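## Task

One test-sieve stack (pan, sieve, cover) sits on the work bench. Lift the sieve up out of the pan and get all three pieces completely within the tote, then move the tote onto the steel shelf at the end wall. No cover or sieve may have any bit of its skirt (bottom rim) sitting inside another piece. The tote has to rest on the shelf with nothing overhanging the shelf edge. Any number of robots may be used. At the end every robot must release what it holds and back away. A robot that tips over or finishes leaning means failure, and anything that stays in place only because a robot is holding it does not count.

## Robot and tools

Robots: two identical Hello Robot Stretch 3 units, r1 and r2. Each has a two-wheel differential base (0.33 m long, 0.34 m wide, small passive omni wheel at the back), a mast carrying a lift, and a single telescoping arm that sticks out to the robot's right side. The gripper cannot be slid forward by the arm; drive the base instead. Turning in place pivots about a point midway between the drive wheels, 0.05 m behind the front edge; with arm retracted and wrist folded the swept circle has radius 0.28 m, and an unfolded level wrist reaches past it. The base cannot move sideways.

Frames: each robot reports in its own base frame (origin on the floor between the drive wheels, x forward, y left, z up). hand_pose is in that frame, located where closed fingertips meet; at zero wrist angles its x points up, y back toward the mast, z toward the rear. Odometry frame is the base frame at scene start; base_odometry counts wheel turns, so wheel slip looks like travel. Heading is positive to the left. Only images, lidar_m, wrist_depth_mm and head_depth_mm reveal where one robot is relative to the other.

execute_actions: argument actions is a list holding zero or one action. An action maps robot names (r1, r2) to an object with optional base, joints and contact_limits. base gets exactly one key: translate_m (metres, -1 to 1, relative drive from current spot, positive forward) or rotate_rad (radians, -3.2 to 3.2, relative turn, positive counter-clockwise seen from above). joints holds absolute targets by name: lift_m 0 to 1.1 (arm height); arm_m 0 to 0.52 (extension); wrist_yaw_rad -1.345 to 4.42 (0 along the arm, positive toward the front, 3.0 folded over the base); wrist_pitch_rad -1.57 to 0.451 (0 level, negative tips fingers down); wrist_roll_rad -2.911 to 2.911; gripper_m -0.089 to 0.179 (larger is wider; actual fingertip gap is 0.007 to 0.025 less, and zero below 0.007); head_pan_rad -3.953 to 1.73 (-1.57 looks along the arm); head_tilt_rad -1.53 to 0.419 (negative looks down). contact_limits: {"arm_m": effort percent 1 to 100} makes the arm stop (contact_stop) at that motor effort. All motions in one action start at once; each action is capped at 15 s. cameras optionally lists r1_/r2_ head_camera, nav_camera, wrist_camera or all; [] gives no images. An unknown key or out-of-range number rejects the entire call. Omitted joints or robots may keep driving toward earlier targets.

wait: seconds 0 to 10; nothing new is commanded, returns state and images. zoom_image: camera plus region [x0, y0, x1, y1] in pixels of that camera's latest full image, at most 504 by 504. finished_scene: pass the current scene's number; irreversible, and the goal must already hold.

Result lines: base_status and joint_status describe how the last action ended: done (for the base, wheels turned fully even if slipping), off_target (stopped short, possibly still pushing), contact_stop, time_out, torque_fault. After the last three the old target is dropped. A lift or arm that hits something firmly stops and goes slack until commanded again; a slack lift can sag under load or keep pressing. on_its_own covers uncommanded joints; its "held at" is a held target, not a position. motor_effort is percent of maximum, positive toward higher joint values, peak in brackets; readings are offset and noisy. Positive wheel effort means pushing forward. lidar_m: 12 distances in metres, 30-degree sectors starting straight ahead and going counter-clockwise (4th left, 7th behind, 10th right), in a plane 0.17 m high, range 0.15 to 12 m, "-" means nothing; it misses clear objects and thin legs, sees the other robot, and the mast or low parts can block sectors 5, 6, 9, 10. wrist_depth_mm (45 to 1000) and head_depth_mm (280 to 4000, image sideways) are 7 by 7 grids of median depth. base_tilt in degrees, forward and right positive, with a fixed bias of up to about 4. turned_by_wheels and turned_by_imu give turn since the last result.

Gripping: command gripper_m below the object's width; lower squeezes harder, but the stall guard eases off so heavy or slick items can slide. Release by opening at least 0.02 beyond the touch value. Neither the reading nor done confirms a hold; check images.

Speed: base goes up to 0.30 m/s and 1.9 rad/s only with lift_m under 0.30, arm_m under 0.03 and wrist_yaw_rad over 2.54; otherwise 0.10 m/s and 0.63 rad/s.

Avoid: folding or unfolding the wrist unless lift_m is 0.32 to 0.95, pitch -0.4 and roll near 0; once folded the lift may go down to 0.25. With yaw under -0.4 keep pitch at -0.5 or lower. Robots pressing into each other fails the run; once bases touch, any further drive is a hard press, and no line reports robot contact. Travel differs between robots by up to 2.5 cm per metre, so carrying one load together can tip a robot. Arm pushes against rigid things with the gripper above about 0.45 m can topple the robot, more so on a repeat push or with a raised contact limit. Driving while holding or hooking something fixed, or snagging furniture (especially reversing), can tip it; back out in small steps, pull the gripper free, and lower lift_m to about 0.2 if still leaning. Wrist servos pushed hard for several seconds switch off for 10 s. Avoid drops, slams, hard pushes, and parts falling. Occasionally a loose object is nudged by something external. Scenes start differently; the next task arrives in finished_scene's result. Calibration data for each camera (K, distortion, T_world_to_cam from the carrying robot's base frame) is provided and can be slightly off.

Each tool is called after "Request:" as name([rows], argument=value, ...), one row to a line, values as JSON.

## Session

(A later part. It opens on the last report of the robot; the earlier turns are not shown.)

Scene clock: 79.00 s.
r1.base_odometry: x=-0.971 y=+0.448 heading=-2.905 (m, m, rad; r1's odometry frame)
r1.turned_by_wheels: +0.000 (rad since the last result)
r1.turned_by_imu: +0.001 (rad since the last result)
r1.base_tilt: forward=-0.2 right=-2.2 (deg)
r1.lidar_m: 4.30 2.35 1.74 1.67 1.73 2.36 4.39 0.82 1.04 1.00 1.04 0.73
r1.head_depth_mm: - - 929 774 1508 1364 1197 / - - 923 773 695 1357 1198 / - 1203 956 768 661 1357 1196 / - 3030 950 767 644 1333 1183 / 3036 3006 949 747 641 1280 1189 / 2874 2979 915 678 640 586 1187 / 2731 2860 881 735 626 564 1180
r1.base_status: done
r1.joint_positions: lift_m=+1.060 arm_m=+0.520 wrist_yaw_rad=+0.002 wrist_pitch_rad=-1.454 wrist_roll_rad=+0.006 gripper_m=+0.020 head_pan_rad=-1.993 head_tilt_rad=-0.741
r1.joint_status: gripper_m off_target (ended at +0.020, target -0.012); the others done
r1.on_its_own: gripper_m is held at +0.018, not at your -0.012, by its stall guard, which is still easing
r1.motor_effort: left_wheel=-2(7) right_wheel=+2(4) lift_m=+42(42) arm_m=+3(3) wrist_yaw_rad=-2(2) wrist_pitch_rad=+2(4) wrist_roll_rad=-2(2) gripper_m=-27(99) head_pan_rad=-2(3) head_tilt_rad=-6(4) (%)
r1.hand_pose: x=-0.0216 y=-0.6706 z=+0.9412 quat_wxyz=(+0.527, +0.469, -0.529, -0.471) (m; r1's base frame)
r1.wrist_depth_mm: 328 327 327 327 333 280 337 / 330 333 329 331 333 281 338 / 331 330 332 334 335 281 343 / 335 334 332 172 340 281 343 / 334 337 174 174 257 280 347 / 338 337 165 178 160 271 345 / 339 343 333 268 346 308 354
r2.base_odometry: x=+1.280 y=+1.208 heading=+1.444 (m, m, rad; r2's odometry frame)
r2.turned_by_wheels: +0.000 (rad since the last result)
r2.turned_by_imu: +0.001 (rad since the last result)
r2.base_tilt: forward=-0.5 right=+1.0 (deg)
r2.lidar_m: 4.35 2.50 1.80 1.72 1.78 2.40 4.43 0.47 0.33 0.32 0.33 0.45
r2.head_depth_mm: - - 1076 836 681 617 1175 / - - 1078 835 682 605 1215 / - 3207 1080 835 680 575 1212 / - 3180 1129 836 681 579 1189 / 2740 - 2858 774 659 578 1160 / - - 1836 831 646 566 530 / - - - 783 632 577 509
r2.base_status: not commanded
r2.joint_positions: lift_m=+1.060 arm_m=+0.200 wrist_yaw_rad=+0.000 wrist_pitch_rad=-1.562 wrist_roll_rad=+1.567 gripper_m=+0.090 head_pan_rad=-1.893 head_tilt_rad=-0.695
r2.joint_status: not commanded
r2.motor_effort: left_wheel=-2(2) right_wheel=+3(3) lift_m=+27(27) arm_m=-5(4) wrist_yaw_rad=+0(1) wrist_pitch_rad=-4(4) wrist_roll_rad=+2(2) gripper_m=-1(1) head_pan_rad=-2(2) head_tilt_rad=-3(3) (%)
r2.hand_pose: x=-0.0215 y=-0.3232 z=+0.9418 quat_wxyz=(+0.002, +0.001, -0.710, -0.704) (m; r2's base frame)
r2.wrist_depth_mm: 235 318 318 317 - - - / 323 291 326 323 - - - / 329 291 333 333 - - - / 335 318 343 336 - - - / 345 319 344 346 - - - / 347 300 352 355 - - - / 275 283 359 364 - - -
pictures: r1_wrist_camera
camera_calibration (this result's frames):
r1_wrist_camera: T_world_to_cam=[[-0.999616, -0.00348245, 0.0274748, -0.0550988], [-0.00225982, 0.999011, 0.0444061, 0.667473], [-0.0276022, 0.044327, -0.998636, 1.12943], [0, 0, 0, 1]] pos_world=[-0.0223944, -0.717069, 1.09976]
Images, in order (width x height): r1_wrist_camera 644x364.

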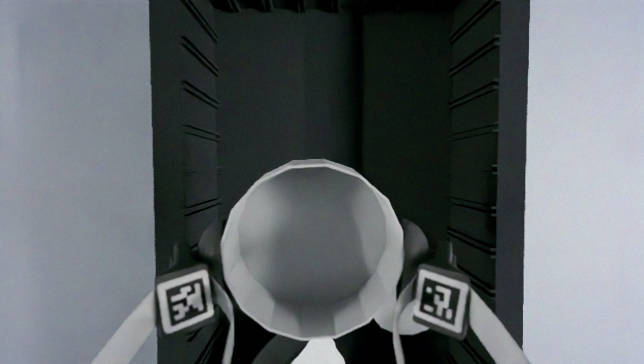

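Request:
execute_actions([
  {"r1":{"joints":{"lift_m":0.908,"gripper_m":-0.01}}},
], cameras=[])

Request:
execute_actions([
  {"r1":{"joints":{"gripper_m":0.108}}},
], cameras=[])

Request:
execute_actions([
  {"r1":{"joints":{"lift_m":1.04}}},
], cameras=[])

Request:
execute_actions([
  {"r1":{"base":{"translate_m":-0.07},"joints":{"arm_m":0.375,"wrist_pitch_rad":-1.57,"wrist_roll_rad":1.57,"gripper_m":0.09}},"r2":{"joints":{"arm_m":0.363,"lift_m":1.02}}},
], cameras=["r1_wrist_camera","r2_wrist_camera"])

Scene clock: 82.33 s.
r1.base_odometry: x=-0.971 y=+0.448 heading=-2.905 (m, m, rad; r1's odometry frame)
r1.turned_by_wheels: +0.000 (rad since the last result)
r1.turned_by_imu: -0.001 (rad since the last result)
r1.base_tilt: forward=-0.1 right=-2.2 (deg)
r1.lidar_m: 4.29 2.35 1.73 1.67 1.73 2.36 4.38 0.82 1.04 1.00 1.04 0.73
r1.head_depth_mm: 3617 3089 957 775 695 - - / 3441 3075 955 772 - - 1151 / 3230 1255 955 815 - - 1193 / 3112 3076 985 - 615 1325 1192 / 2979 3015 - - 642 1280 1185 / 2818 3062 - 691 641 586 1189 / 2675 - 879 738 625 561 1185
r1.base_status: not commanded
r1.joint_positions: lift_m=+0.908 arm_m=+0.520 wrist_yaw_rad=+0.002 wrist_pitch_rad=-1.454 wrist_roll_rad=+0.006 gripper_m=+0.000 head_pan_rad=-1.993 head_tilt_rad=-0.741
r1.joint_status: gripper_m off_target (ended at +0.000, target -0.010); the others done
r1.on_its_own: gripper_m is held at -0.002, not at your -0.010, by its stall guard, which is still easing
r1.motor_effort: left_wheel=-1(2) right_wheel=+2(2) lift_m=+33(39) arm_m=+2(2) wrist_yaw_rad=-2(2) wrist_pitch_rad=+2(2) wrist_roll_rad=-2(2) gripper_m=-36(99) head_pan_rad=-3(3) head_tilt_rad=-5(6) (%)
r1.hand_pose: x=-0.0216 y=-0.6706 z=+0.7895 quat_wxyz=(+0.527, +0.469, -0.529, -0.471) (m; r1's base frame)
r1.wrist_depth_mm: 131 180 181 181 182 184 164 / 134 181 182 183 183 185 164 / 132 182 183 184 184 187 164 / 136 183 183 170 185 188 164 / 136 182 172 173 187 188 164 / 132 169 164 176 160 188 165 / 132 175 187 167 189 172 164
r2.base_odometry: x=+1.280 y=+1.208 heading=+1.444 (m, m, rad; r2's odometry frame)
r2.turned_by_wheels: +0.000 (rad since the last result)
r2.turned_by_imu: +0.001 (rad since the last result)
r2.base_tilt: forward=-0.6 right=+1.0 (deg)
r2.lidar_m: 4.35 2.49 1.80 1.72 1.78 2.40 4.42 0.47 0.34 0.32 0.33 0.45
r2.head_depth_mm: - - 1080 834 683 617 1174 / - - 1083 837 682 602 1217 / - 3198 1077 833 680 577 1211 / - 3152 1120 838 681 576 1197 / 2741 - 2845 772 663 577 1151 / - - 2823 799 649 564 530 / - - - 784 634 578 510
r2.base_status: not commanded
r2.joint_positions: lift_m=+1.060 arm_m=+0.200 wrist_yaw_rad=+0.000 wrist_pitch_rad=-1.562 wrist_roll_rad=+1.567 gripper_m=+0.090 head_pan_rad=-1.893 head_tilt_rad=-0.695
r2.joint_status: not commanded
r2.motor_effort: left_wheel=-2(2) right_wheel=+3(3) lift_m=+27(27) arm_m=-4(4) wrist_yaw_rad=+0(1) wrist_pitch_rad=-4(4) wrist_roll_rad=+1(1) gripper_m=+1(1) head_pan_rad=-3(2) head_tilt_rad=-3(3) (%)
r2.hand_pose: x=-0.0215 y=-0.3232 z=+0.9418 quat_wxyz=(+0.002, +0.001, -0.710, -0.704) (m; r2's base frame)
r2.wrist_depth_mm: 235 316 316 319 - - - / 321 292 323 328 - - - / 329 293 332 332 - - - / 339 317 340 338 - - - / 342 322 344 348 - - - / 345 298 354 353 - - - / 274 282 365 361 - - -
pictures: none
No camera images: the call's "cameras" was empty. Leave "cameras" out to get every camera's image.

Scene clock: 83.93 s.
r1.base_odometry: x=-0.971 y=+0.448 heading=-2.905 (m, m, rad; r1's odometry frame)
r1.turned_by_wheels: +0.000 (rad since the last result)
r1.turned_by_imu: +0.000 (rad since the last result)
r1.base_tilt: forward=-0.1 right=-2.1 (deg)
r1.lidar_m: 4.30 2.35 1.74 1.67 1.73 2.37 4.40 0.82 1.04 1.00 1.04 0.73
r1.head_depth_mm: 3585 3066 960 775 696 - - / 3420 3079 958 770 - - 1155 / 3222 1254 955 814 - - 1197 / 3091 3005 982 - 615 1323 1191 / 2921 3021 - - 642 1274 1189 / 2833 3020 - 691 641 586 1185 / 2674 - 880 737 626 561 1186
r1.base_status: not commanded
r1.joint_positions: lift_m=+0.908 arm_m=+0.520 wrist_yaw_rad=+0.002 wrist_pitch_rad=-1.451 wrist_roll_rad=+0.005 gripper_m=+0.108 head_pan_rad=-1.993 head_tilt_rad=-0.741
r1.joint_status: all done
r1.motor_effort: left_wheel=-1(2) right_wheel=+2(2) lift_m=+34(33) arm_m=+2(2) wrist_yaw_rad=-2(3) wrist_pitch_rad=+0(3) wrist_roll_rad=-2(2) gripper_m=+1(82) head_pan_rad=-3(3) head_tilt_rad=-5(5) (%)
r1.hand_pose: x=-0.0216 y=-0.6715 z=+0.7895 quat_wxyz=(+0.528, +0.468, -0.530, -0.470) (m; r1's base frame)
r1.wrist_depth_mm: 131 180 182 182 183 184 165 / 132 180 183 184 184 185 164 / 136 182 183 185 185 186 164 / 136 183 184 184 186 188 164 / 135 179 184 184 188 189 164 / 131 162 184 186 188 189 164 / 129 186 189 190 189 168 165
r2.base_odometry: x=+1.280 y=+1.208 heading=+1.444 (m, m, rad; r2's odometry frame)
r2.turned_by_wheels: +0.000 (rad since the last result)
r2.turned_by_imu: +0.000 (rad since the last result)
r2.base_tilt: forward=-0.5 right=+0.9 (deg)
r2.lidar_m: 4.35 2.50 1.80 1.72 1.78 2.39 4.43 0.47 0.34 0.32 0.33 0.45
r2.head_depth_mm: - - 1083 834 681 618 1179 / - - 1071 833 681 602 1216 / - 3183 1078 834 683 576 1215 / - 3113 1126 837 683 576 1195 / 2765 - 2858 772 662 576 1153 / - - 2799 799 649 563 531 / - - - 777 633 576 510
r2.base_status: not commanded
r2.joint_positions: lift_m=+1.060 arm_m=+0.200 wrist_yaw_rad=+0.000 wrist_pitch_rad=-1.562 wrist_roll_rad=+1.567 gripper_m=+0.090 head_pan_rad=-1.893 head_tilt_rad=-0.695
r2.joint_status: not commanded
r2.motor_effort: left_wheel=-2(2) right_wheel=+4(3) lift_m=+27(27) arm_m=-5(4) wrist_yaw_rad=-1(1) wrist_pitch_rad=-4(4) wrist_roll_rad=+2(2) gripper_m=-1(0) head_pan_rad=-2(2) head_tilt_rad=-3(3) (%)
r2.hand_pose: x=-0.0215 y=-0.3232 z=+0.9418 quat_wxyz=(+0.002, +0.001, -0.710, -0.704) (m; r2's base frame)
r2.wrist_depth_mm: 235 315 316 318 - - - / 323 291 324 324 - - - / 330 297 330 329 - - - / 339 317 340 338 - - - / 342 319 350 347 - - - / 346 300 357 354 - - - / 276 284 360 362 - - -
pictures: none
No camera images: the call's "cameras" was empty. Leave "cameras" out to get every camera's image.

Scene clock: 85.97 s.
r1.base_odometry: x=-0.971 y=+0.448 heading=-2.905 (m, m, rad; r1's odometry frame)
r1.turned_by_wheels: +0.000 (rad since the last result)
r1.turned_by_imu: -0.001 (rad since the last result)
r1.base_tilt: forward=-0.2 right=-2.2 (deg)
r1.lidar_m: 4.29 2.36 1.74 1.67 1.73 2.37 4.39 0.82 1.05 1.00 1.04 0.73
r1.head_depth_mm: - - - 753 1504 1358 1192 / - - - 750 694 1354 1197 / - - 959 768 661 1356 1192 / - 1148 948 769 644 1328 1192 / - 2912 948 746 641 1283 1190 / - 2983 915 678 640 586 1184 / 2717 2878 878 738 625 561 1185
r1.base_status: not commanded
r1.joint_positions: lift_m=+1.040 arm_m=+0.520 wrist_yaw_rad=+0.002 wrist_pitch_rad=-1.451 wrist_roll_rad=+0.005 gripper_m=+0.108 head_pan_rad=-1.993 head_tilt_rad=-0.741
r1.joint_status: all done
r1.motor_effort: left_wheel=+0(2) right_wheel=+2(1) lift_m=+41(42) arm_m=+2(2) wrist_yaw_rad=-2(2) wrist_pitch_rad=+0(0) wrist_roll_rad=-2(2) gripper_m=+1(1) head_pan_rad=-3(2) head_tilt_rad=-5(5) (%)
r1.hand_pose: x=-0.0216 y=-0.6715 z=+0.9213 quat_wxyz=(+0.528, +0.468, -0.530, -0.470) (m; r1's base frame)
r1.wrist_depth_mm: 308 239 310 310 312 242 320 / 312 239 312 315 313 242 320 / 313 312 315 317 318 259 325 / 317 315 315 315 316 262 323 / 319 317 317 313 319 259 329 / 317 319 319 322 298 237 324 / 320 239 322 321 320 281 333
r2.base_odometry: x=+1.280 y=+1.208 heading=+1.444 (m, m, rad; r2's odometry frame)
r2.turned_by_wheels: +0.000 (rad since the last result)
r2.turned_by_imu: +0.000 (rad since the last result)
r2.base_tilt: forward=-0.5 right=+1.1 (deg)
r2.lidar_m: 4.35 2.49 1.80 1.72 1.78 2.40 4.43 0.47 0.33 0.32 0.33 0.45
r2.head_depth_mm: - - 1074 835 682 617 1171 / - - 1083 836 681 601 1217 / - 3169 1081 835 683 576 1228 / - 3160 1128 836 681 576 1188 / 2718 - 2843 773 661 576 1149 / - - 2820 817 649 564 530 / - - - 781 630 576 511
r2.base_status: not commanded
r2.joint_positions: lift_m=+1.060 arm_m=+0.200 wrist_yaw_rad=+0.000 wrist_pitch_rad=-1.562 wrist_roll_rad=+1.567 gripper_m=+0.090 head_pan_rad=-1.893 head_tilt_rad=-0.695
r2.joint_status: not commanded
r2.motor_effort: left_wheel=-2(2) right_wheel=+3(3) lift_m=+27(27) arm_m=-5(4) wrist_yaw_rad=-1(0) wrist_pitch_rad=-4(4) wrist_roll_rad=+1(1) gripper_m=+2(0) head_pan_rad=-3(3) head_tilt_rad=-3(2) (%)
r2.hand_pose: x=-0.0215 y=-0.3232 z=+0.9418 quat_wxyz=(+0.002, +0.001, -0.710, -0.704) (m; r2's base frame)
r2.wrist_depth_mm: 235 316 318 318 - - - / 320 291 327 325 - - - / 327 294 330 332 - - - / 337 318 339 336 - - - / 344 323 345 348 - - - / 349 300 355 356 - - - / 273 283 364 362 - - -
pictures: none
No camera images: the call's "cameras" was empty. Leave "cameras" out to get every camera's image.

Scene clock: 88.40 s.
r1.base_odometry: x=-0.903 y=+0.464 heading=-2.905 (m, m, rad; r1's odometry frame)
r1.turned_by_wheels: +0.000 (rad since the last result)
r1.turned_by_imu: +0.000 (rad since the last result)
r1.base_tilt: forward=+0.0 right=-2.2 (deg)
r1.lidar_m: 4.35 2.35 1.73 1.67 1.73 2.37 4.33 0.76 1.04 1.00 1.05 0.80
r1.head_depth_mm: - - - 755 1496 1316 1199 / - - - 748 694 1357 1193 / - - 951 770 661 1361 1193 / - 1144 951 768 643 1331 1187 / - 2006 949 767 642 1276 1192 / 2875 2945 946 762 641 587 1189 / 2756 2884 911 690 626 561 1190
r1.base_status: done
r1.joint_positions: lift_m=+1.040 arm_m=+0.375 wrist_yaw_rad=+0.002 wrist_pitch_rad=-1.562 wrist_roll_rad=+1.563 gripper_m=+0.090 head_pan_rad=-1.993 head_tilt_rad=-0.741
r1.joint_status: all done
r1.motor_effort: left_wheel=-1(6) right_wheel=+3(3) lift_m=+41(41) arm_m=-2(2) wrist_yaw_rad=-2(2) wrist_pitch_rad=-5(4) wrist_roll_rad=+2(2) gripper_m=-1(68) head_pan_rad=-3(2) head_tilt_rad=-6(5) (%)
r1.hand_pose: x=-0.0216 y=-0.4981 z=+0.9221 quat_wxyz=(+0.004, +0.003, -0.710, -0.704) (m; r1's base frame)
r1.wrist_depth_mm: 291 293 293 294 294 299 - / 300 300 302 304 305 302 - / 303 305 287 224 310 311 - / 314 313 294 314 318 317 - / 321 321 324 323 326 - - / 332 327 266 314 335 - - / 340 339 333 257 344 - -
r2.base_odometry: x=+1.280 y=+1.208 heading=+1.444 (m, m, rad; r2's odometry frame)
r2.turned_by_wheels: +0.000 (rad since the last result)
r2.turned_by_imu: +0.000 (rad since the last result)
r2.base_tilt: forward=-0.5 right=+1.0 (deg)
r2.lidar_m: 4.34 2.50 1.80 1.73 1.78 2.39 4.43 0.47 0.34 0.32 0.33 0.45
r2.head_depth_mm: 3097 - - - 663 618 1176 / 3009 - - 809 680 602 1221 / 2872 - 996 836 680 576 1216 / 2718 - 1080 833 681 577 1184 / - 3079 1034 786 661 576 1150 / - 3047 922 830 649 576 530 / - - - 809 632 576 510
r2.base_status: not commanded
r2.joint_positions: lift_m=+1.020 arm_m=+0.363 wrist_yaw_rad=+0.000 wrist_pitch_rad=-1.562 wrist_roll_rad=+1.567 gripper_m=+0.090 head_pan_rad=-1.893 head_tilt_rad=-0.695
r2.joint_status: all done
r2.motor_effort: left_wheel=-2(2) right_wheel=+3(3) lift_m=+11(22) arm_m=+5(6) wrist_yaw_rad=-1(0) wrist_pitch_rad=-4(4) wrist_roll_rad=+1(2) gripper_m=+2(0) head_pan_rad=-2(3) head_tilt_rad=-3(3) (%)
r2.hand_pose: x=-0.0215 y=-0.4855 z=+0.9028 quat_wxyz=(+0.002, +0.001, -0.710, -0.704) (m; r2's base frame)
r2.wrist_depth_mm: 195 195 196 278 279 278 - / 283 282 283 285 285 286 - / 288 287 289 291 292 295 - / 295 293 295 296 297 298 - / 305 304 302 303 307 307 - / 308 306 312 311 310 317 - / 265 266 272 273 319 - -
pictures: r1_wrist_camera, r2_wrist_camera
camera_calibration (this result's frames):
r1_wrist_camera: T_world_to_cam=[[-0.0206072, 0.999622, 0.018225, 0.475379], [0.987152, 0.0174545, 0.158827, -0.0770857], [0.158449, 0.0212638, -0.987138, 1.08462], [0, 0, 0, 1]] pos_world=[-0.0859653, -0.496917, 1.07425]
r2_wrist_camera: T_world_to_cam=[[-0.0172509, 0.999764, 0.0132284, 0.467756], [0.992333, 0.0155003, 0.122618, -0.0387313], [0.122384, 0.0152422, -0.992366, 1.0738], [0, 0, 0, 1]] pos_world=[-0.0849128, -0.483412, 1.06417]
Images, in order (width x height): r1_wrist_camera 644x364, r2_wrist_camera 644x364.

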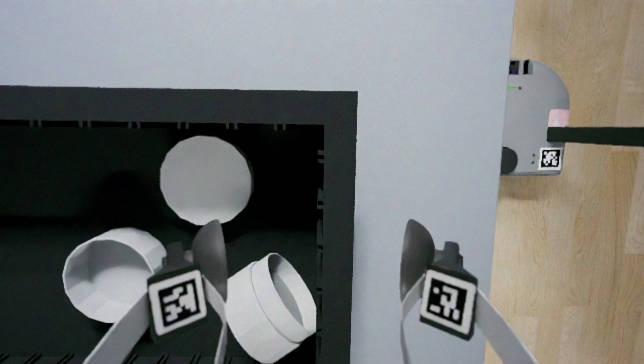

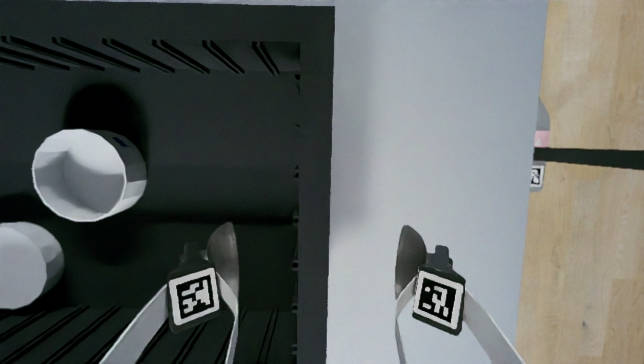

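Request:
execute_actions([
  {"r1":{"base":{"translate_m":-0.02},"joints":{"arm_m":0.352,"gripper_m":0.08,"head_pan_rad":-0.3,"head_tilt_rad":-0.2}}},
], cameras=[])

Request:
execute_actions([
  {"r1":{"joints":{"lift_m":0.94}},"r2":{"joints":{"lift_m":0.94}}},
], cameras=["r1_wrist_camera","r2_wrist_camera","r1_head_camera"])

Request:
execute_actions([
  {"r1":{"joints":{"gripper_m":-0.05,"arm_m":0.36}},"r2":{"joints":{"gripper_m":-0.05}}},
], cameras=["r1_wrist_camera","r2_wrist_camera"])

Scene clock: 91.00 s.
r1.base_odometry: x=-0.884 y=+0.469 heading=-2.905 (m, m, rad; r1's odometry frame)
r1.turned_by_wheels: +0.000 (rad since the last result)
r1.turned_by_imu: -0.001 (rad since the last result)
r1.base_tilt: forward=-0.2 right=-2.2 (deg)
r1.lidar_m: 4.39 2.35 1.73 1.67 1.73 2.37 4.30 0.74 1.04 1.00 1.04 0.81
r1.head_depth_mm: 3621 - - - 3261 962 739 / 3570 - - - 3276 958 739 / 3588 - - - 3284 2280 831 / 3563 - - - 3272 2296 1752 / 3540 - - - 3285 2297 1767 / 3555 - - - 3301 2282 1763 / 3536 - - - 3309 2297 1759
r1.base_status: done
r1.joint_positions: lift_m=+1.040 arm_m=+0.352 wrist_yaw_rad=+0.002 wrist_pitch_rad=-1.562 wrist_roll_rad=+1.563 gripper_m=+0.080 head_pan_rad=-0.307 head_tilt_rad=-0.211
r1.joint_status: all done
r1.motor_effort: left_wheel=-1(7) right_wheel=+3(4) lift_m=+42(42) arm_m=-2(2) wrist_yaw_rad=-2(2) wrist_pitch_rad=-5(5) wrist_roll_rad=+2(2) gripper_m=+0(48) head_pan_rad=+3(31) head_tilt_rad=+6(35) (%)
r1.hand_pose: x=-0.0216 y=-0.4751 z=+0.9221 quat_wxyz=(+0.004, +0.003, -0.710, -0.704) (m; r1's base frame)
r1.wrist_depth_mm: 293 297 296 295 297 - - / 301 300 302 302 304 305 - / 223 223 225 307 309 - - / 313 310 313 316 317 - - / 322 319 317 325 326 - - / 331 323 328 331 340 - - / 343 339 261 341 345 - -
r2.base_odometry: x=+1.280 y=+1.208 heading=+1.444 (m, m, rad; r2's odometry frame)
r2.turned_by_wheels: +0.000 (rad since the last result)
r2.turned_by_imu: +0.000 (rad since the last result)
r2.base_tilt: forward=-0.4 right=+1.0 (deg)
r2.lidar_m: 4.33 2.50 1.80 1.72 1.78 2.40 4.43 0.47 0.33 0.32 0.33 0.45
r2.head_depth_mm: 3158 - - - 664 618 1173 / 2965 - - 810 680 603 1219 / 2860 - 997 835 684 577 1218 / 2731 - 1076 835 681 576 1193 / - 3105 1035 779 659 576 1147 / - 2989 920 829 647 577 530 / - - - 811 632 577 508
r2.base_status: not commanded
r2.joint_positions: lift_m=+1.020 arm_m=+0.363 wrist_yaw_rad=+0.000 wrist_pitch_rad=-1.562 wrist_roll_rad=+1.567 gripper_m=+0.090 head_pan_rad=-1.893 head_tilt_rad=-0.695
r2.joint_status: not commanded
r2.motor_effort: left_wheel=-2(2) right_wheel=+3(3) lift_m=+11(11) arm_m=+5(6) wrist_yaw_rad=-1(1) wrist_pitch_rad=-3(4) wrist_roll_rad=+2(1) gripper_m=+0(0) head_pan_rad=-2(2) head_tilt_rad=-3(2) (%)
r2.hand_pose: x=-0.0215 y=-0.4855 z=+0.9028 quat_wxyz=(+0.002, +0.001, -0.710, -0.704) (m; r2's base frame)
r2.wrist_depth_mm: 196 196 195 278 281 280 - / 284 283 283 283 286 285 - / 287 288 288 291 294 290 - / 293 296 297 296 299 299 - / 303 302 302 302 307 306 - / 307 306 313 307 311 315 - / 263 264 268 274 321 - -
pictures: none
No camera images: the call's "cameras" was empty. Leave "cameras" out to get every camera's image.

Scene clock: 92.73 s.
r1.base_odometry: x=-0.884 y=+0.469 heading=-2.905 (m, m, rad; r1's odometry frame)
r1.turned_by_wheels: +0.000 (rad since the last result)
r1.turned_by_imu: +0.000 (rad since the last result)
r1.base_tilt: forward=-0.1 right=-2.3 (deg)
r1.lidar_m: 4.39 2.35 1.73 1.67 1.74 2.37 4.30 0.74 1.05 1.00 1.04 0.82
r1.head_depth_mm: 3624 - - - 3291 963 738 / 3618 - - - 3285 962 739 / 3596 - - - 3281 2275 831 / 3572 - - - 3330 2277 1759 / 3556 - - - 3288 2301 1754 / 3515 - - - 3290 2293 1758 / 3601 - - - 3299 2290 1766
r1.base_status: not commanded
r1.joint_positions: lift_m=+0.940 arm_m=+0.352 wrist_yaw_rad=+0.002 wrist_pitch_rad=-1.562 wrist_roll_rad=+1.563 gripper_m=+0.080 head_pan_rad=-0.307 head_tilt_rad=-0.211
r1.joint_status: all done
r1.motor_effort: left_wheel=-1(2) right_wheel=+3(3) lift_m=+33(36) arm_m=-2(2) wrist_yaw_rad=-2(2) wrist_pitch_rad=-5(5) wrist_roll_rad=+2(2) gripper_m=-1(1) head_pan_rad=+2(2) head_tilt_rad=+5(6) (%)
r1.hand_pose: x=-0.0216 y=-0.4751 z=+0.8224 quat_wxyz=(+0.004, +0.003, -0.710, -0.704) (m; r1's base frame)
r1.wrist_depth_mm: 200 202 202 201 202 203 911 / 205 205 205 206 207 208 914 / 124 124 125 210 212 213 979 / 192 194 132 128 216 218 - / 197 196 218 132 221 223 - / 223 201 224 136 228 230 - / 225 232 229 232 237 239 -
r2.base_odometry: x=+1.280 y=+1.208 heading=+1.444 (m, m, rad; r2's odometry frame)
r2.turned_by_wheels: +0.000 (rad since the last result)
r2.turned_by_imu: +0.000 (rad since the last result)
r2.base_tilt: forward=-0.4 right=+1.0 (deg)
r2.lidar_m: 4.33 2.50 1.80 1.72 1.78 2.39 4.41 0.47 0.34 0.32 0.33 0.44
r2.head_depth_mm: 3190 3419 1074 891 - - 1158 / 2973 3281 1101 - - 588 1216 / 2906 3241 1173 - 664 576 1228 / 2802 3103 - 811 679 576 1194 / 2715 2912 1036 764 659 575 1150 / 2655 2954 - 797 638 575 529 / 2568 - - 782 632 577 509
r2.base_status: not commanded
r2.joint_positions: lift_m=+0.940 arm_m=+0.363 wrist_yaw_rad=+0.000 wrist_pitch_rad=-1.562 wrist_roll_rad=+1.567 gripper_m=+0.090 head_pan_rad=-1.893 head_tilt_rad=-0.695
r2.joint_status: all done
r2.motor_effort: left_wheel=-2(2) right_wheel=+2(3) lift_m=+10(11) arm_m=+5(5) wrist_yaw_rad=-1(0) wrist_pitch_rad=-3(4) wrist_roll_rad=+1(2) gripper_m=+1(0) head_pan_rad=-3(3) head_tilt_rad=-3(3) (%)
r2.hand_pose: x=-0.0215 y=-0.4855 z=+0.8228 quat_wxyz=(+0.002, +0.001, -0.710, -0.704) (m; r2's base frame)
r2.wrist_depth_mm: 179 174 171 121 203 205 204 / 207 207 204 123 208 209 209 / 208 210 210 126 214 213 213 / 207 216 215 129 218 216 219 / 218 219 220 132 222 223 226 / 226 224 224 155 227 226 - / 230 230 230 147 233 232 -
pictures: r1_head_camera (sideways: a quarter turn clockwise sets it upright), r1_wrist_camera, r2_wrist_camera
camera_calibration (this result's frames):
r1_head_camera: T_world_to_cam=[[-0.210176, 0.0800172, -0.974384, 1.29543], [0.344298, 0.938856, 0.00283426, -0.0000622897], [0.915033, -0.334883, -0.224874, 0.239256], [0, 0, 0, 1]] pos_world=[0.0533621, -0.0234756, 1.31605]
r1_wrist_camera: T_world_to_cam=[[-0.0206051, 0.999622, 0.018225, 0.4542], [0.987152, 0.0174523, 0.158827, -0.0616529], [0.158449, 0.0212635, -0.987138, 0.985714], [0, 0, 0, 1]] pos_world=[-0.0859653, -0.473912, 0.97455]
r2_wrist_camera: T_world_to_cam=[[-0.0172509, 0.999764, 0.0132285, 0.468815], [0.992333, 0.0155002, 0.122618, -0.0289228], [0.122384, 0.0152424, -0.992366, 0.99442], [0, 0, 0, 1]] pos_world=[-0.0849128, -0.483413, 0.984173]
Images, in order (width x height): r1_head_camera 896x504, r1_wrist_camera 644x364, r2_wrist_camera 644x364.

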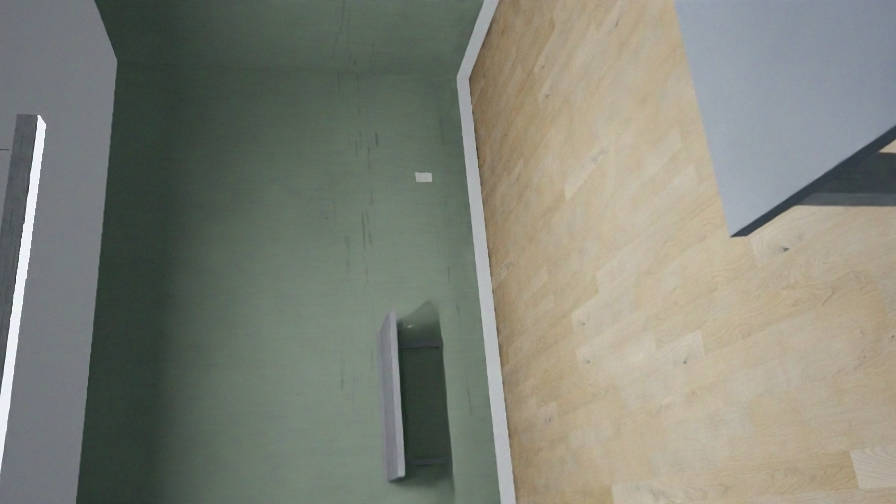

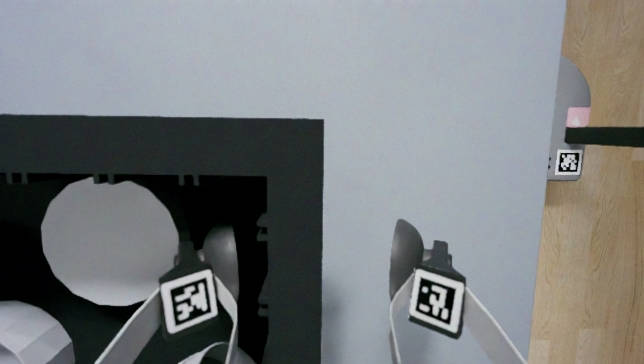

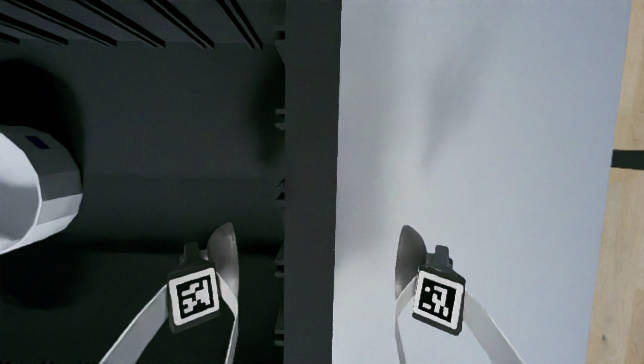

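Scene clock: 94.63 s.
r1.base_odometry: x=-0.884 y=+0.469 heading=-2.905 (m, m, rad; r1's odometry frame)
r1.turned_by_wheels: +0.000 (rad since the last result)
r1.turned_by_imu: +0.000 (rad since the last result)
r1.base_tilt: forward=-0.2 right=-2.2 (deg)
r1.lidar_m: 4.37 2.35 1.74 1.67 1.73 2.37 4.31 0.74 1.04 1.00 1.04 0.81
r1.head_depth_mm: 3617 - - - 3249 960 739 / 3557 - - - 3287 961 738 / 3580 - - - 3302 2278 829 / 3547 - - - 3300 2264 1751 / 3570 - - - 3293 2304 1760 / 3575 - - - 3282 2272 1758 / 3558 - - - 3319 2294 1767
r1.base_status: not commanded
r1.joint_positions: lift_m=+0.940 arm_m=+0.360 wrist_yaw_rad=-0.002 wrist_pitch_rad=-1.553 wrist_roll_rad=+1.575 gripper_m=-0.048 head_pan_rad=-0.307 head_tilt_rad=-0.211
r1.joint_status: all done
r1.motor_effort: left_wheel=-2(2) right_wheel=+2(3) lift_m=+35(35) arm_m=+1(2) wrist_yaw_rad=+3(2) wrist_pitch_rad=-10(14) wrist_roll_rad=-1(2) gripper_m=-33(99) head_pan_rad=+2(3) head_tilt_rad=+5(5) (%)
r1.hand_pose: x=-0.0215 y=-0.4849 z=+0.8221 quat_wxyz=(-0.002, -0.002, -0.713, -0.701) (m; r1's base frame)
r1.wrist_depth_mm: 201 202 201 200 201 201 890 / 206 206 206 207 205 206 923 / 125 125 125 210 212 210 972 / 165 192 214 127 217 216 986 / 218 197 218 130 221 223 - / 225 202 223 133 229 228 - / 221 232 231 138 235 234 -
r2.base_odometry: x=+1.280 y=+1.208 heading=+1.444 (m, m, rad; r2's odometry frame)
r2.turned_by_wheels: +0.000 (rad since the last result)
r2.turned_by_imu: +0.000 (rad since the last result)
r2.base_tilt: forward=-0.5 right=+1.0 (deg)
r2.lidar_m: 4.32 2.50 1.81 1.72 1.78 2.39 4.43 0.46 0.34 0.32 0.33 0.45
r2.head_depth_mm: 3160 3372 1076 876 - - 1154 / 3002 3257 1102 - - 588 1214 / 2930 3207 1170 - 663 574 1218 / 2817 3067 - 807 681 574 1198 / 2750 2959 1038 767 661 575 1148 / 2634 2966 - 797 648 576 531 / 2577 - - 779 633 576 508
r2.base_status: not commanded
r2.joint_positions: lift_m=+0.940 arm_m=+0.363 wrist_yaw_rad=+0.003 wrist_pitch_rad=-1.551 wrist_roll_rad=+1.563 gripper_m=-0.048 head_pan_rad=-1.893 head_tilt_rad=-0.695
r2.joint_status: all done
r2.motor_effort: left_wheel=-1(1) right_wheel=+2(3) lift_m=+12(12) arm_m=+2(4) wrist_yaw_rad=-2(3) wrist_pitch_rad=-9(16) wrist_roll_rad=+3(3) gripper_m=-34(100) head_pan_rad=-3(3) head_tilt_rad=-3(3) (%)
r2.hand_pose: x=-0.0216 y=-0.4885 z=+0.8224 quat_wxyz=(+0.004, +0.004, -0.714, -0.700) (m; r2's base frame)
r2.wrist_depth_mm: 182 177 172 120 202 201 202 / 208 207 204 122 206 207 206 / 211 211 209 125 211 210 211 / 212 216 214 128 215 215 215 / 221 221 220 130 221 220 221 / 227 226 225 133 227 227 226 / 233 232 233 137 231 231 -
pictures: r1_wrist_camera, r2_wrist_camera
camera_calibration (this result's frames):
r1_wrist_camera: T_world_to_cam=[[-0.00494039, 0.999942, 0.00954786, 0.471659], [0.987292, 0.00336084, 0.15888, -0.0683925], [0.158839, 0.0102115, -0.987252, 0.980385], [0, 0, 0, 1]] pos_world=[-0.08587, -0.481413, 0.974249]
r2_wrist_camera: T_world_to_cam=[[-0.0242692, 0.999703, 0.00202428, 0.48089], [0.992199, 0.0238393, 0.122363, -0.0244987], [0.122278, 0.00497814, -0.992483, 0.989239], [0, 0, 0, 1]] pos_world=[-0.0849841, -0.485088, 0.983827]
Images, in order (width x height): r1_wrist_camera 644x364, r2_wrist_camera 644x364.

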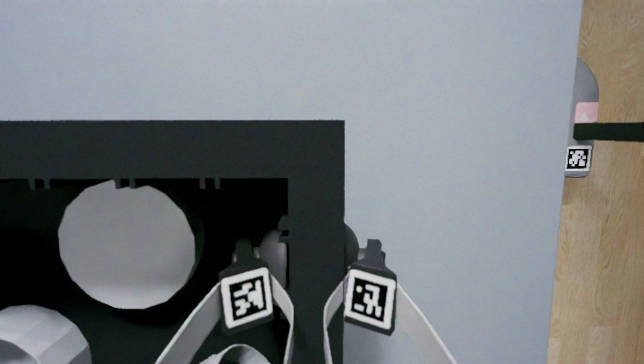

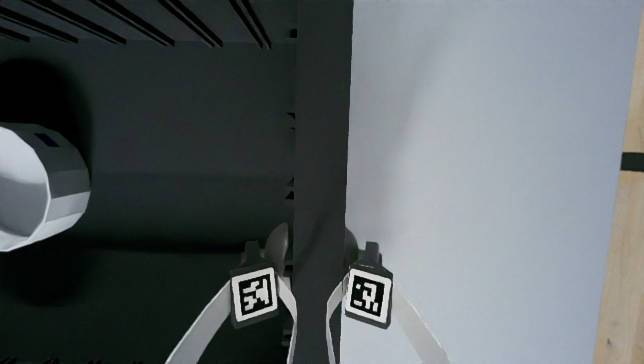

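Request:
execute_actions([
  {"r1":{"joints":{"lift_m":1.04,"arm_m":0.364}},"r2":{"joints":{"lift_m":1.04,"arm_m":0.366}}},
], cameras=["r1_wrist_camera","r2_head_camera"])

Scene clock: 97.60 s.
r1.base_odometry: x=-0.884 y=+0.469 heading=-2.905 (m, m, rad; r1's odometry frame)
r1.turned_by_wheels: +0.000 (rad since the last result)
r1.turned_by_imu: -0.001 (rad since the last result)
r1.base_tilt: forward=+0.0 right=-2.2 (deg)
r1.lidar_m: 4.39 2.34 1.73 1.67 1.73 2.37 4.31 0.74 1.04 1.00 1.05 0.81
r1.head_depth_mm: 3604 - - - 3258 964 739 / 3611 - - - 3247 961 738 / 3596 - - - 3297 2282 832 / 3587 - - - 3291 2279 1754 / 3512 - - - 3297 2283 1755 / 3607 - - - 3349 2289 1760 / 3591 - - - 3292 2313 1761
r1.base_status: not commanded
r1.joint_positions: lift_m=+1.040 arm_m=+0.364 wrist_yaw_rad=-0.004 wrist_pitch_rad=-1.558 wrist_roll_rad=+1.577 gripper_m=-0.035 head_pan_rad=-0.307 head_tilt_rad=-0.211
r1.joint_status: all done
r1.on_its_own: gripper_m is held at -0.036, not at your -0.050, by its stall guard, which is still easing
r1.motor_effort: left_wheel=-3(5) right_wheel=+2(3) lift_m=+46(48) arm_m=+2(2) wrist_yaw_rad=+5(5) wrist_pitch_rad=-8(10) wrist_roll_rad=-2(2) gripper_m=-25(31) head_pan_rad=+2(2) head_tilt_rad=+5(5) (%)
r1.hand_pose: x=-0.0215 y=-0.4877 z=+0.9219 quat_wxyz=(-0.003, -0.004, -0.711, -0.703) (m; r1's base frame)
r1.wrist_depth_mm: 293 295 294 297 296 - - / 300 299 303 302 302 300 - / 153 154 156 306 307 310 - / 103 105 108 111 315 - - / 222 227 230 127 325 - - / 251 236 241 142 336 - - / 258 255 279 175 343 - -
r2.base_odometry: x=+1.280 y=+1.208 heading=+1.444 (m, m, rad; r2's odometry frame)
r2.turned_by_wheels: +0.000 (rad since the last result)
r2.turned_by_imu: +0.001 (rad since the last result)
r2.base_tilt: forward=-0.5 right=+1.0 (deg)
r2.lidar_m: 4.33 2.51 1.80 1.72 1.77 2.39 4.42 0.47 0.34 0.32 0.33 0.45
r2.head_depth_mm: - - - 784 681 617 1173 / - - 994 836 681 602 1227 / - - 1076 834 682 576 1220 / - 3164 1081 836 680 578 1192 / - 3029 1081 673 666 574 1153 / - 2940 861 741 664 576 529 / - - - 562 666 577 510
r2.base_status: not commanded
r2.joint_positions: lift_m=+1.039 arm_m=+0.366 wrist_yaw_rad=+0.006 wrist_pitch_rad=-1.559 wrist_roll_rad=+1.557 gripper_m=-0.035 head_pan_rad=-1.893 head_tilt_rad=-0.695
r2.joint_status: all done
r2.on_its_own: gripper_m is held at -0.036, not at your -0.050, by its stall guard, which is still easing
r2.motor_effort: left_wheel=+0(2) right_wheel=+2(3) lift_m=+29(30) arm_m=+5(7) wrist_yaw_rad=-4(4) wrist_pitch_rad=-5(9) wrist_roll_rad=+6(5) gripper_m=-27(29) head_pan_rad=-2(3) head_tilt_rad=-3(3) (%)
r2.hand_pose: x=-0.0217 y=-0.4892 z=+0.9216 quat_wxyz=(+0.007, +0.007, -0.711, -0.703) (m; r2's base frame)
r2.wrist_depth_mm: 193 190 185 182 299 295 - / 217 209 207 178 306 306 - / 264 260 258 162 309 310 - / 252 249 248 239 318 314 - / 243 239 235 144 325 328 - / 229 225 223 136 329 332 - / 217 215 208 131 341 345 -
pictures: r1_wrist_camera, r2_head_camera (sideways: a quarter turn clockwise sets it upright)
camera_calibration (this result's frames):
r1_wrist_camera: T_world_to_cam=[[-0.0011846, 0.999903, 0.0138859, 0.469547], [0.98729, -0.00103742, 0.158929, -0.0864575], [0.158928, 0.0138977, -0.987192, 1.08063], [0, 0, 0, 1]] pos_world=[-0.0858273, -0.484609, 1.07401]
r2_head_camera: T_world_to_cam=[[0.189701, 0.583371, -0.789741, 1.04384], [0.94565, -0.324932, -0.0128713, 0.0128529], [-0.264121, -0.744377, -0.613305, 0.754456], [0, 0, 0, 1]] pos_world=[-0.0109047, -0.043171, 1.28724]
Images, in order (width x height): r1_wrist_camera 644x364, r2_head_camera 896x504.

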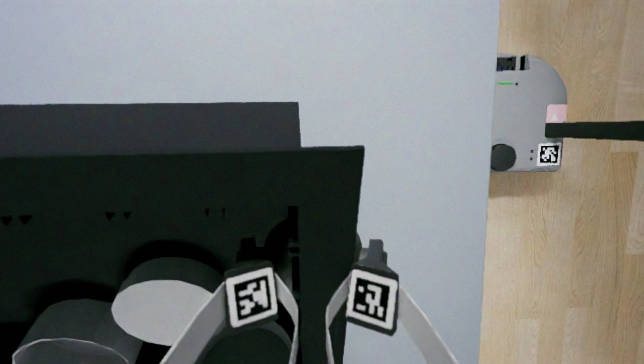

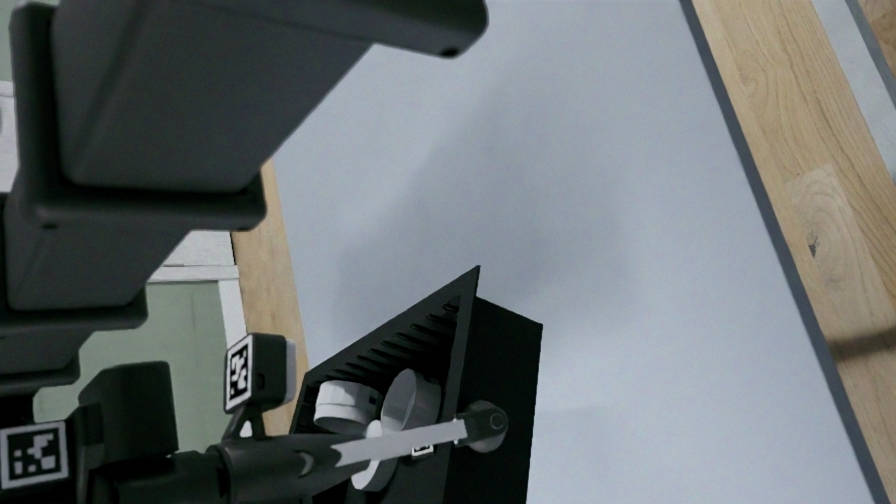

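Request:
execute_actions([
  {"r1":{"joints":{"lift_m":0.94}},"r2":{"joints":{"lift_m":0.94}}},
], cameras=[])

Request:
execute_actions([
  {"r1":{"joints":{"gripper_m":0.085,"arm_m":0.357}},"r2":{"joints":{"gripper_m":-0.045}}},
], cameras=[])

Request:
execute_actions([
  {"r1":{"joints":{"lift_m":1.03}}},
], cameras=[])

Request:
execute_actions([
  {"r1":{"base":{"translate_m":0.13}}},
], cameras=["r1_wrist_camera","r2_wrist_camera"])

Scene clock: 101.07 s.
r1.base_odometry: x=-0.884 y=+0.469 heading=-2.905 (m, m, rad; r1's odometry frame)
r1.turned_by_wheels: +0.000 (rad since the last result)
r1.turned_by_imu: -0.001 (rad since the last result)
r1.base_tilt: forward=-0.2 right=-2.2 (deg)
r1.lidar_m: 4.38 2.35 1.74 1.67 1.73 2.36 4.29 0.74 1.04 1.00 1.04 0.81
r1.head_depth_mm: 3614 - - - 3288 963 740 / 3626 - - - 3315 963 738 / 3608 - - - 3291 2293 830 / 3565 - - - 3313 2282 1746 / 3573 - - - 3265 2293 1760 / 3611 - - - 3281 2293 1755 / 3571 - - - 3316 2301 1763
r1.base_status: not commanded
r1.joint_positions: lift_m=+0.946 arm_m=+0.364 wrist_yaw_rad=-0.004 wrist_pitch_rad=-1.559 wrist_roll_rad=+1.577 gripper_m=-0.026 head_pan_rad=-0.307 head_tilt_rad=-0.211
r1.joint_status: lift_m contact_stop (moved -0.094 of -0.100)
r1.on_its_own: gripper_m is held at -0.027, not at your -0.050, by its stall guard, which is not easing now; lift_m is slack since a contact_stop, until your next command for it (your +0.940 is given up)
r1.motor_effort: left_wheel=+0(5) right_wheel=-1(5) lift_m=+37(40) arm_m=+2(2) wrist_yaw_rad=+4(5) wrist_pitch_rad=-7(9) wrist_roll_rad=-2(2) gripper_m=-21(23) head_pan_rad=+2(2) head_tilt_rad=+5(5) (%)
r1.hand_pose: x=-0.0215 y=-0.4874 z=+0.8279 quat_wxyz=(-0.003, -0.004, -0.711, -0.703) (m; r1's base frame)
r1.wrist_depth_mm: 207 207 207 206 208 207 928 / 212 213 212 212 212 211 935 / 131 131 131 131 216 218 957 / 219 219 220 134 224 225 992 / 227 225 224 138 228 228 - / 231 232 232 140 234 236 - / 239 236 237 146 242 242 -
r2.base_odometry: x=+1.280 y=+1.208 heading=+1.444 (m, m, rad; r2's odometry frame)
r2.turned_by_wheels: +0.000 (rad since the last result)
r2.turned_by_imu: +0.001 (rad since the last result)
r2.base_tilt: forward=-0.5 right=+1.0 (deg)
r2.lidar_m: 4.34 2.51 1.80 1.72 1.78 2.40 4.43 0.47 0.34 0.32 0.33 0.44
r2.head_depth_mm: 3137 3419 1073 896 - - 1145 / 3038 3236 1125 - - 596 1212 / 2924 3206 1176 - 667 576 1210 / 2802 3078 - 811 681 577 1198 / 2719 - 1036 778 657 577 1153 / 2675 - - 807 649 578 530 / 2592 - - 783 635 575 510
r2.base_status: not commanded
r2.joint_positions: lift_m=+0.945 arm_m=+0.366 wrist_yaw_rad=+0.004 wrist_pitch_rad=-1.563 wrist_roll_rad=+1.561 gripper_m=-0.026 head_pan_rad=-1.893 head_tilt_rad=-0.695
r2.joint_status: lift_m contact_stop (moved -0.095 of -0.099)
r2.on_its_own: gripper_m is held at -0.027, not at your -0.050, by its stall guard, which is not easing now; lift_m is slack since a contact_stop, until your next command for it (your +0.940 is given up)
r2.motor_effort: left_wheel=-2(2) right_wheel=+3(4) lift_m=+18(24) arm_m=+4(5) wrist_yaw_rad=-3(4) wrist_pitch_rad=-3(6) wrist_roll_rad=+4(6) gripper_m=-21(23) head_pan_rad=-2(2) head_tilt_rad=-3(3) (%)
r2.hand_pose: x=-0.0216 y=-0.4884 z=+0.8270 quat_wxyz=(+0.005, +0.004, -0.710, -0.705) (m; r2's base frame)
r2.wrist_depth_mm: 184 178 174 126 207 208 208 / 208 212 210 129 213 212 214 / 214 215 217 132 218 217 218 / 221 220 221 135 224 221 223 / 227 226 228 137 227 228 229 / 230 232 229 140 233 234 - / 235 236 237 146 238 238 -
pictures: none
No camera images: the call's "cameras" was empty. Leave "cameras" out to get every camera's image.

not run: a stop came earlier in this reply.

not run: a stop came earlier in this reply.

not run: a stop came earlier in this reply.

Slide both along their walls while open.

Request:
execute_actions([
  {"r1":{"joints":{"gripper_m":0.07,"arm_m":0.357,"lift_m":0.945}},"r2":{"joints":{"gripper_m":0.08,"lift_m":0.945}}},
], cameras=[])

Request:
execute_actions([
  {"r1":{"base":{"translate_m":0.06}},"r2":{"base":{"translate_m":-0.03}}},
], cameras=["r1_wrist_camera","r2_wrist_camera","r2_head_camera"])

Scene clock: 104.90 s.
r1.base_odometry: x=-0.884 y=+0.469 heading=-2.905 (m, m, rad; r1's odometry frame)
r1.turned_by_wheels: +0.000 (rad since the last result)
r1.turned_by_imu: -0.001 (rad since the last result)
r1.base_tilt: forward=-0.2 right=-2.1 (deg)
r1.lidar_m: 4.39 2.36 1.74 1.67 1.74 2.37 4.31 0.74 1.04 1.00 1.04 0.81
r1.head_depth_mm: 3625 - - - 3250 963 739 / 3621 - - - 3269 962 739 / 3557 - - - 3274 2291 831 / 3616 - - - 3248 2284 1756 / 3541 - - - 3273 2266 1754 / 3571 - - - 3288 2279 1757 / 3523 - - - 3308 2307 1767
r1.base_status: not commanded
r1.joint_positions: lift_m=+0.945 arm_m=+0.357 wrist_yaw_rad=-0.003 wrist_pitch_rad=-1.560 wrist_roll_rad=+1.577 gripper_m=+0.070 head_pan_rad=-0.307 head_tilt_rad=-0.211
r1.joint_status: all done
r1.motor_effort: left_wheel=+0(1) right_wheel=+1(1) lift_m=+32(29) arm_m=-2(4) wrist_yaw_rad=+5(5) wrist_pitch_rad=-6(20) wrist_roll_rad=-2(2) gripper_m=+0(85) head_pan_rad=+2(2) head_tilt_rad=+5(6) (%)
r1.hand_pose: x=-0.0215 y=-0.4805 z=+0.8274 quat_wxyz=(-0.003, -0.004, -0.711, -0.704) (m; r1's base frame)
r1.wrist_depth_mm: 205 206 207 207 207 207 908 / 210 211 211 211 213 214 961 / 130 131 131 215 217 217 972 / 182 148 220 134 223 223 990 / 224 225 224 137 225 229 - / 230 231 232 142 - 234 - / 236 234 235 145 240 241 -
r2.base_odometry: x=+1.280 y=+1.208 heading=+1.444 (m, m, rad; r2's odometry frame)
r2.turned_by_wheels: +0.000 (rad since the last result)
r2.turned_by_imu: +0.001 (rad since the last result)
r2.base_tilt: forward=-0.6 right=+1.0 (deg)
r2.lidar_m: 4.35 2.50 1.80 1.72 1.78 2.40 4.40 0.47 0.33 0.32 0.33 0.45
r2.head_depth_mm: 3207 3467 1075 893 - - 1155 / 3001 3290 1129 - - 596 1212 / 2891 3170 1177 - 665 575 1217 / 2791 3119 - 808 679 575 1195 / 2748 - 1043 775 657 575 1156 / 2638 - - 806 639 577 531 / 2573 - - 780 631 578 511
r2.base_status: not commanded
r2.joint_positions: lift_m=+0.945 arm_m=+0.366 wrist_yaw_rad=+0.002 wrist_pitch_rad=-1.560 wrist_roll_rad=+1.566 gripper_m=+0.080 head_pan_rad=-1.893 head_tilt_rad=-0.695
r2.joint_status: all done
r2.motor_effort: left_wheel=-1(1) right_wheel=+3(3) lift_m=+20(20) arm_m=+4(3) wrist_yaw_rad=-1(3) wrist_pitch_rad=-4(8) wrist_roll_rad=+2(3) gripper_m=+0(81) head_pan_rad=-2(2) head_tilt_rad=-2(3) (%)
r2.hand_pose: x=-0.0216 y=-0.4890 z=+0.8272 quat_wxyz=(+0.003, +0.002, -0.710, -0.704) (m; r2's base frame)
r2.wrist_depth_mm: 180 176 171 125 209 207 207 / 209 209 210 128 212 213 213 / 214 214 214 130 217 218 217 / 218 219 220 134 221 221 222 / 225 225 222 140 225 226 228 / 231 230 231 165 - 230 - / 235 235 237 146 237 238 -
pictures: none
No camera images: the call's "cameras" was empty. Leave "cameras" out to get every camera's image.

Scene clock: 106.63 s.
r1.base_odometry: x=-0.942 y=+0.455 heading=-2.905 (m, m, rad; r1's odometry frame)
r1.turned_by_wheels: +0.000 (rad since the last result)
r1.turned_by_imu: -0.001 (rad since the last result)
r1.base_tilt: forward=-0.1 right=-2.4 (deg)
r1.lidar_m: 4.34 2.35 1.74 1.67 1.73 2.37 4.35 0.79 1.04 1.00 1.04 0.76
r1.head_depth_mm: 3623 - - - 3282 2270 737 / 3533 - - - 3300 2263 739 / 3622 - - - 3294 2299 829 / 3568 - - - 3257 2293 1749 / 3560 - - - 3281 2283 1748 / 3567 - - - 3298 2281 1749 / 3554 3865 - - 3299 2286 1765
r1.base_status: done
r1.joint_positions: lift_m=+0.945 arm_m=+0.357 wrist_yaw_rad=-0.003 wrist_pitch_rad=-1.560 wrist_roll_rad=+1.577 gripper_m=+0.070 head_pan_rad=-0.307 head_tilt_rad=-0.211
r1.joint_status: not commanded
r1.motor_effort: left_wheel=-1(4) right_wheel=+1(6) lift_m=+31(32) arm_m=-2(2) wrist_yaw_rad=+5(5) wrist_pitch_rad=-6(7) wrist_roll_rad=-2(2) gripper_m=+1(1) head_pan_rad=+2(2) head_tilt_rad=+5(5) (%)
r1.hand_pose: x=-0.0215 y=-0.4805 z=+0.8274 quat_wxyz=(-0.003, -0.004, -0.710, -0.704) (m; r1's base frame)
r1.wrist_depth_mm: 136 135 135 124 206 206 945 / 209 208 208 127 213 212 949 / 213 213 214 130 217 218 957 / 220 220 220 134 221 224 984 / 223 222 223 137 228 227 - / 228 207 230 142 - 234 - / 213 213 235 144 241 241 -
r2.base_odometry: x=+1.276 y=+1.178 heading=+1.444 (m, m, rad; r2's odometry frame)
r2.turned_by_wheels: +0.000 (rad since the last result)
r2.turned_by_imu: +0.000 (rad since the last result)
r2.base_tilt: forward=-0.5 right=+1.0 (deg)
r2.lidar_m: 4.37 2.50 1.80 1.72 1.78 2.40 4.39 0.47 0.34 0.32 0.33 0.45
r2.head_depth_mm: 3146 3448 1080 888 - - 1154 / 2966 3228 1121 - - 595 1213 / 2923 3202 1177 - 665 575 1218 / 2786 3115 - 812 681 576 1187 / 2726 - 1056 760 658 576 1144 / 2612 - - 800 641 576 530 / 2570 - - 782 632 579 510
r2.base_status: done
r2.joint_positions: lift_m=+0.945 arm_m=+0.366 wrist_yaw_rad=+0.002 wrist_pitch_rad=-1.561 wrist_roll_rad=+1.566 gripper_m=+0.080 head_pan_rad=-1.893 head_tilt_rad=-0.695
r2.joint_status: not commanded
r2.motor_effort: left_wheel=-1(5) right_wheel=+2(6) lift_m=+19(20) arm_m=+4(5) wrist_yaw_rad=-2(1) wrist_pitch_rad=-4(4) wrist_roll_rad=+2(2) gripper_m=+0(1) head_pan_rad=-2(2) head_tilt_rad=-3(3) (%)
r2.hand_pose: x=-0.0216 y=-0.4889 z=+0.8272 quat_wxyz=(+0.003, +0.002, -0.710, -0.704) (m; r2's base frame)
r2.wrist_depth_mm: 124 124 124 124 208 207 206 / 175 172 164 127 212 212 212 / 208 216 214 130 217 217 218 / 218 219 219 133 222 224 223 / 225 225 223 148 226 226 229 / 229 230 230 163 - 231 - / 235 237 236 161 239 236 -
pictures: r1_wrist_camera, r2_head_camera (sideways: a quarter turn clockwise sets it upright), r2_wrist_camera
camera_calibration (this result's frames):
r1_wrist_camera: T_world_to_cam=[[-0.00168918, 0.999859, 0.0167117, 0.461274], [0.987288, -0.000988516, 0.158935, -0.0714069], [0.15893, 0.0167678, -0.987148, 0.988594], [0, 0, 0, 1]] pos_world=[-0.0858384, -0.477856, 0.979528]
r2_head_camera: T_world_to_cam=[[0.189708, 0.583369, -0.789741, 1.04384], [0.945646, -0.324944, -0.0128713, 0.0128529], [-0.26413, -0.744374, -0.613305, 0.754456], [0, 0, 0, 1]] pos_world=[-0.0109052, -0.0431708, 1.28724]
r2_wrist_camera: T_world_to_cam=[[-0.0201031, 0.999729, 0.0117046, 0.47341], [0.992286, 0.0185183, 0.122583, -0.0278732], [0.122333, 0.0140786, -0.992389, 0.998313], [0, 0, 0, 1]] pos_world=[-0.0849512, -0.486821, 0.988591]
Images, in order (width x height): r1_wrist_camera 644x364, r2_head_camera 896x504, r2_wrist_camera 644x364.

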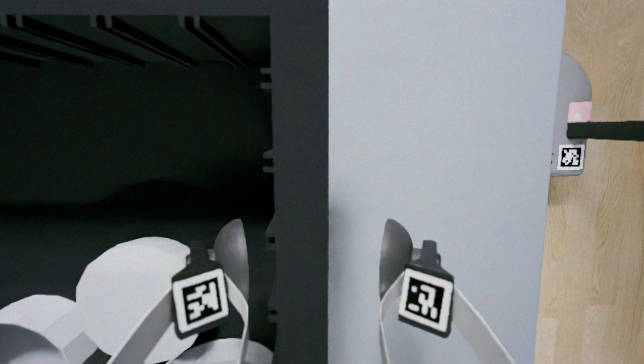

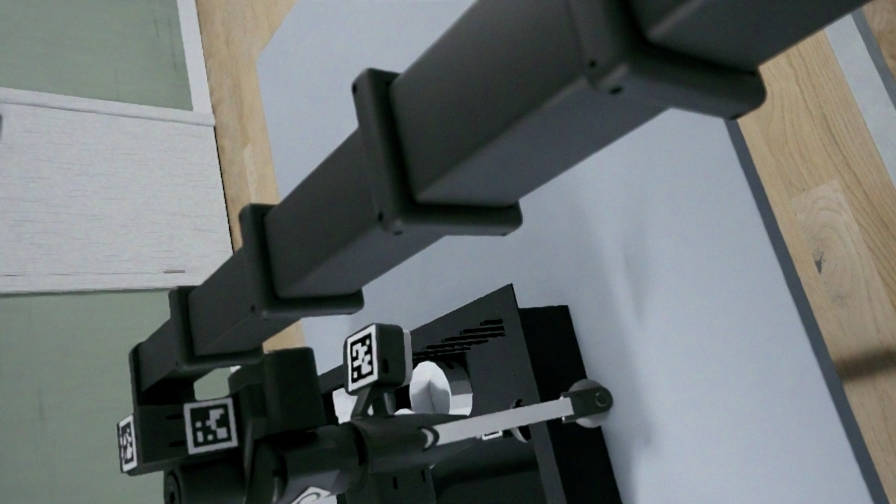

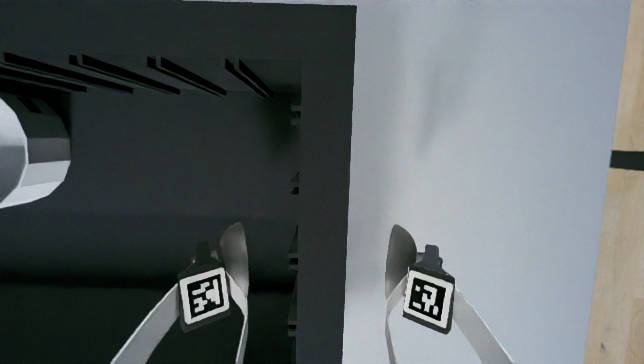

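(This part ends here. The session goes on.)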